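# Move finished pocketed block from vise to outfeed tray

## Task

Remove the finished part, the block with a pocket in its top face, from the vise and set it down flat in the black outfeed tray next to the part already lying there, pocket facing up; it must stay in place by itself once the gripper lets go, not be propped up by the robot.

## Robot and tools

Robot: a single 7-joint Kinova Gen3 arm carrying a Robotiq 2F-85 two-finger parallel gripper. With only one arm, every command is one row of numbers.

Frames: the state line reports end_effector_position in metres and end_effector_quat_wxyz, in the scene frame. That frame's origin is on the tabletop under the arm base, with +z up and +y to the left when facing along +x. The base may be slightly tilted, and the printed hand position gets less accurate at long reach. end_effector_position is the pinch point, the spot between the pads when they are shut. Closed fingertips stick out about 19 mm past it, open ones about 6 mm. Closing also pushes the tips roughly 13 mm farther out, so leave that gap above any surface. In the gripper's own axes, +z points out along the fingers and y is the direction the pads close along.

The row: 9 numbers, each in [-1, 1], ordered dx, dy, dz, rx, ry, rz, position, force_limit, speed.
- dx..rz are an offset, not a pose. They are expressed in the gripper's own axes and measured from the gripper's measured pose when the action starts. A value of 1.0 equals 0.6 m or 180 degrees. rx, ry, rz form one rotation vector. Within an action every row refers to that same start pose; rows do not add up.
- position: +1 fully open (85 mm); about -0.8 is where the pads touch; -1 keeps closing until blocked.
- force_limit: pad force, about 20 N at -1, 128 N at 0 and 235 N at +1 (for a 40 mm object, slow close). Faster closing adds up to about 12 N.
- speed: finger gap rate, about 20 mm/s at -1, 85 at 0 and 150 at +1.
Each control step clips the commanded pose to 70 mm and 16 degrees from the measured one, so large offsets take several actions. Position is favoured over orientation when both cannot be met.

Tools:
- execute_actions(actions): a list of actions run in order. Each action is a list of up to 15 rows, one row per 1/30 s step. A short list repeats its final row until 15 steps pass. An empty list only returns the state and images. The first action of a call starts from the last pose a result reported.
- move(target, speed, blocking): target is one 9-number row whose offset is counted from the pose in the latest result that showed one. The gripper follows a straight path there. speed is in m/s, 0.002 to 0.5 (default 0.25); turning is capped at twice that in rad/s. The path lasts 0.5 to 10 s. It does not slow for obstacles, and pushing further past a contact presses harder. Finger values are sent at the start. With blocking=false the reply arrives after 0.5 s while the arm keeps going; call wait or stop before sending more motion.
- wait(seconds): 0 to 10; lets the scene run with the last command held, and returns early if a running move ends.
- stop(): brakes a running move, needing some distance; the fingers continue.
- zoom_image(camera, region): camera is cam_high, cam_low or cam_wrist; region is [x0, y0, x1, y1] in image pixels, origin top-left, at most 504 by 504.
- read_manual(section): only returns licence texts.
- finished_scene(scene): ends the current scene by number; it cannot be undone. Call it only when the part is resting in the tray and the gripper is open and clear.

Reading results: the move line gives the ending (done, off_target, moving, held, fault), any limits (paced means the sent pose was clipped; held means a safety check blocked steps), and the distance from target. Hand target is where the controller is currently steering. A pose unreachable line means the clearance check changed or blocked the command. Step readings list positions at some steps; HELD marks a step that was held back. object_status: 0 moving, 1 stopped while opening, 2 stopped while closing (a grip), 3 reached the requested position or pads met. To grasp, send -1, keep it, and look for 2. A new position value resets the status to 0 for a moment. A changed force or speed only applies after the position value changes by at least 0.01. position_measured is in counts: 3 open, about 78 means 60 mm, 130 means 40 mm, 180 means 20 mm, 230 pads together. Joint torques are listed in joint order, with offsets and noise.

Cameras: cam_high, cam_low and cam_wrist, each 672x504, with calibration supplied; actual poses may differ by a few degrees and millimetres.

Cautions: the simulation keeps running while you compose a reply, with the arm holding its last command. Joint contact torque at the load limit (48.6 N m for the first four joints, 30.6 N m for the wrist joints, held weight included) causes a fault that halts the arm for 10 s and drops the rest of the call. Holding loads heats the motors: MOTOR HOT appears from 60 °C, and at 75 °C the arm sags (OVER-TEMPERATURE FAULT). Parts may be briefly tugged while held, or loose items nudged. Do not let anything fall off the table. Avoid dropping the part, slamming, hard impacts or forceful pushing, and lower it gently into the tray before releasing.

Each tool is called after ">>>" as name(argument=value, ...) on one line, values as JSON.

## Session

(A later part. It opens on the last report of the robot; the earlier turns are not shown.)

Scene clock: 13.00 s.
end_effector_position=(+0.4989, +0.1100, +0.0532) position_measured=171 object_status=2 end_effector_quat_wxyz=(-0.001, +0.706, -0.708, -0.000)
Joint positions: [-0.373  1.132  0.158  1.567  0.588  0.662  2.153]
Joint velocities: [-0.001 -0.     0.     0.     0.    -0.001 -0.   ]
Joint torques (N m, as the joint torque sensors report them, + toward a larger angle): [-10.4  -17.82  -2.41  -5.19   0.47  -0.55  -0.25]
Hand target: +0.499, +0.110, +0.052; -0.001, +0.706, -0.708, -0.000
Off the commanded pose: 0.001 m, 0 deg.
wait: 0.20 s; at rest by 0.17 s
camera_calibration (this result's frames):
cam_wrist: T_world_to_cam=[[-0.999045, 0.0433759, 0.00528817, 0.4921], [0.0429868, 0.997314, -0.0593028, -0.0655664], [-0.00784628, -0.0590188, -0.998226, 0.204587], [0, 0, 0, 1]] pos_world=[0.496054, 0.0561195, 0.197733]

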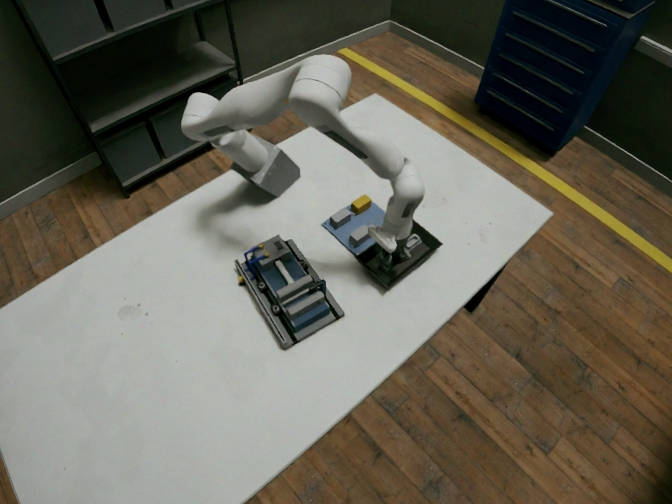

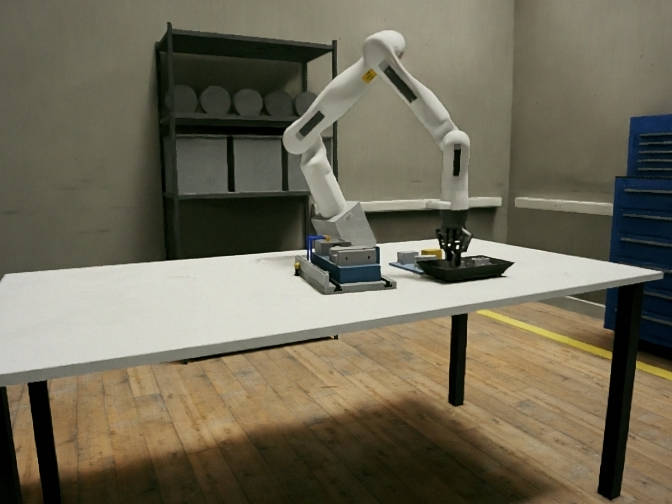

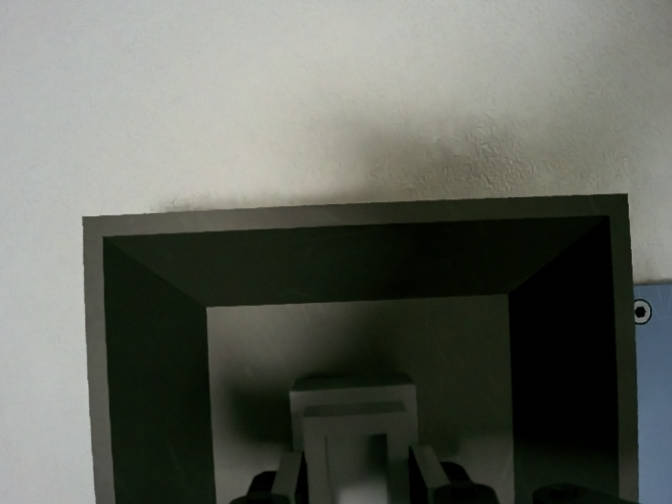

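In contact. Release and lift.

>>> execute_actions(actions=[[[0,0,0,0,0,0,0.2,-0.3,0],[0,0,0,0,0,0,0.2,-0.3,0],[0,0,0,0,0,0,0.2,-0.3,0],[0,0,0,0,0,0,0.2,-0.3,0],[0,0,0,0,0,0,0.2,-0.3,0],[0,0,0,0,0,0,0.2,-0.3,0],[0,0,0,0,0,0,0.2,-0.3,0],[0,0,0,0,0,0,0.2,-0.3,0],[0,0,-0.005,0,0,0,0.2,-0.3,0],[0,0,-0.01,0,0,0,0.2,-0.3,0],[0,0,-0.02,0,0,0,0.2,-0.3,0],[0,0,-0.03,0,0,0,0.2,-0.3,0],[0,0,-0.04,0,0,0,0.2,-0.3,0],[0,0,-0.05,0,0,0,0.2,-0.3,0],[0,0,-0.06,0,0,0,0.2,-0.3,0]],[[0,0,-0.03,0,0,0,0.2,-0.3,0],[0,0,-0.04,0,0,0,0.2,-0.3,0],[0,0,-0.05,0,0,0,0.2,-0.3,0],[0,0,-0.06,0,0,0,0.2,-0.3,0],[0,0,-0.07,0,0,0,0.2,-0.3,0],[0,0,-0.075,0,0,0,0.2,-0.3,0],[0,0,-0.08,0,0,0,0.2,-0.3,0]]])

>>> zoom_image(camera="cam_high", region=[320, 170, 460, 300])

Scene clock: 14.27 s.
end_effector_position=(+0.4987, +0.1096, +0.1228) position_measured=104 object_status=3 end_effector_quat_wxyz=(-0.002, +0.706, -0.708, -0.000)
Joint positions: [-0.415  1.01   0.125  1.572  0.546  0.792  2.183]
Joint velocities: [-0.003 -0.008  0.001 -0.     0.     0.002 -0.   ]
Joint torques (N m, as the joint torque sensors report them, + toward a larger angle): [-11.22 -18.75  -2.79  -5.39   0.22  -0.06  -0.32]
Hand target: +0.499, +0.110, +0.123; -0.002, +0.706, -0.708, -0.000
Off the commanded pose: 0.001 m, 0 deg.
Step readings (end_effector_position; steps 1 to 15: 1st action; 16 to 30: 2nd action):
0: (+0.4989, +0.1100, +0.0532)
1: (+0.4989, +0.1101, +0.0534)
2: (+0.4990, +0.1101, +0.0536)
4: (+0.4991, +0.1101, +0.0535)
8: (+0.4989, +0.1100, +0.0532)
15: (+0.4992, +0.1099, +0.0752)
16: (+0.4991, +0.1099, +0.0805)
17: (+0.4991, +0.1100, +0.0858)
19: (+0.4991, +0.1099, +0.0965)
23: (+0.4988, +0.1099, +0.1171)
30: end_effector_position above
camera_calibration (this result's frames):
cam_wrist: T_world_to_cam=[[-0.999045, 0.0434383, 0.00476948, 0.491637], [0.0430828, 0.997334, -0.0588897, -0.0611281], [-0.00731483, -0.058628, -0.998253, 0.27375], [0, 0, 0, 1]] pos_world=[0.495804, 0.0556586, 0.267327]

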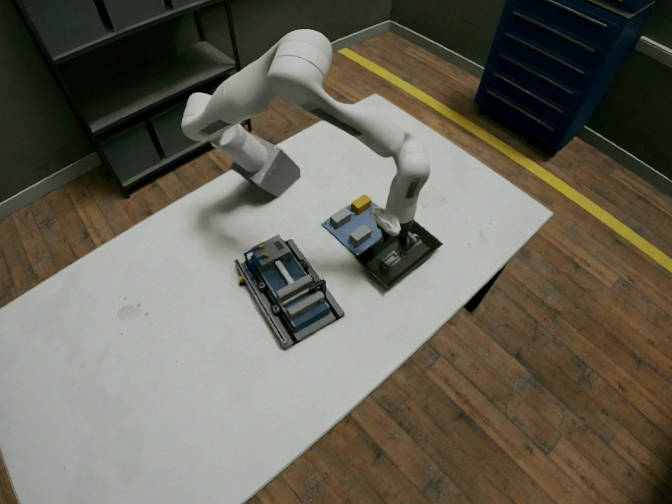

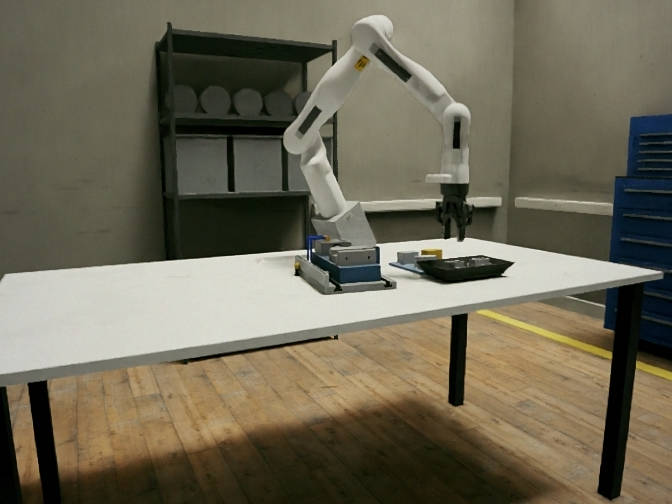

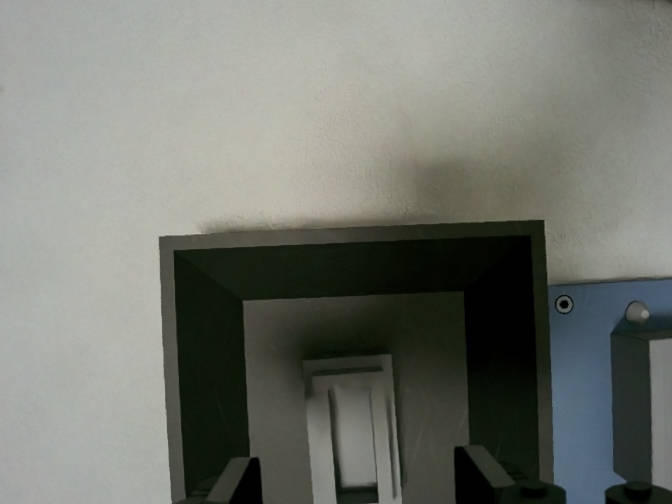

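Region (320, 170, 460, 300) of cam_high's 672x504 image, scaled by 3.600, with more detail than that image has; it fills the top 468 rows of this view, and the rest is white.

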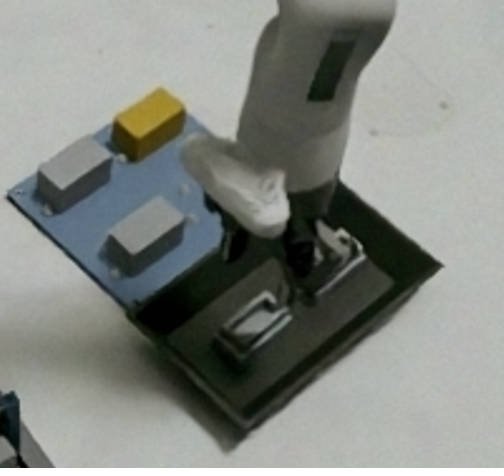

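>>> finished_scene(scene=1)

The scene is finished: the task was done.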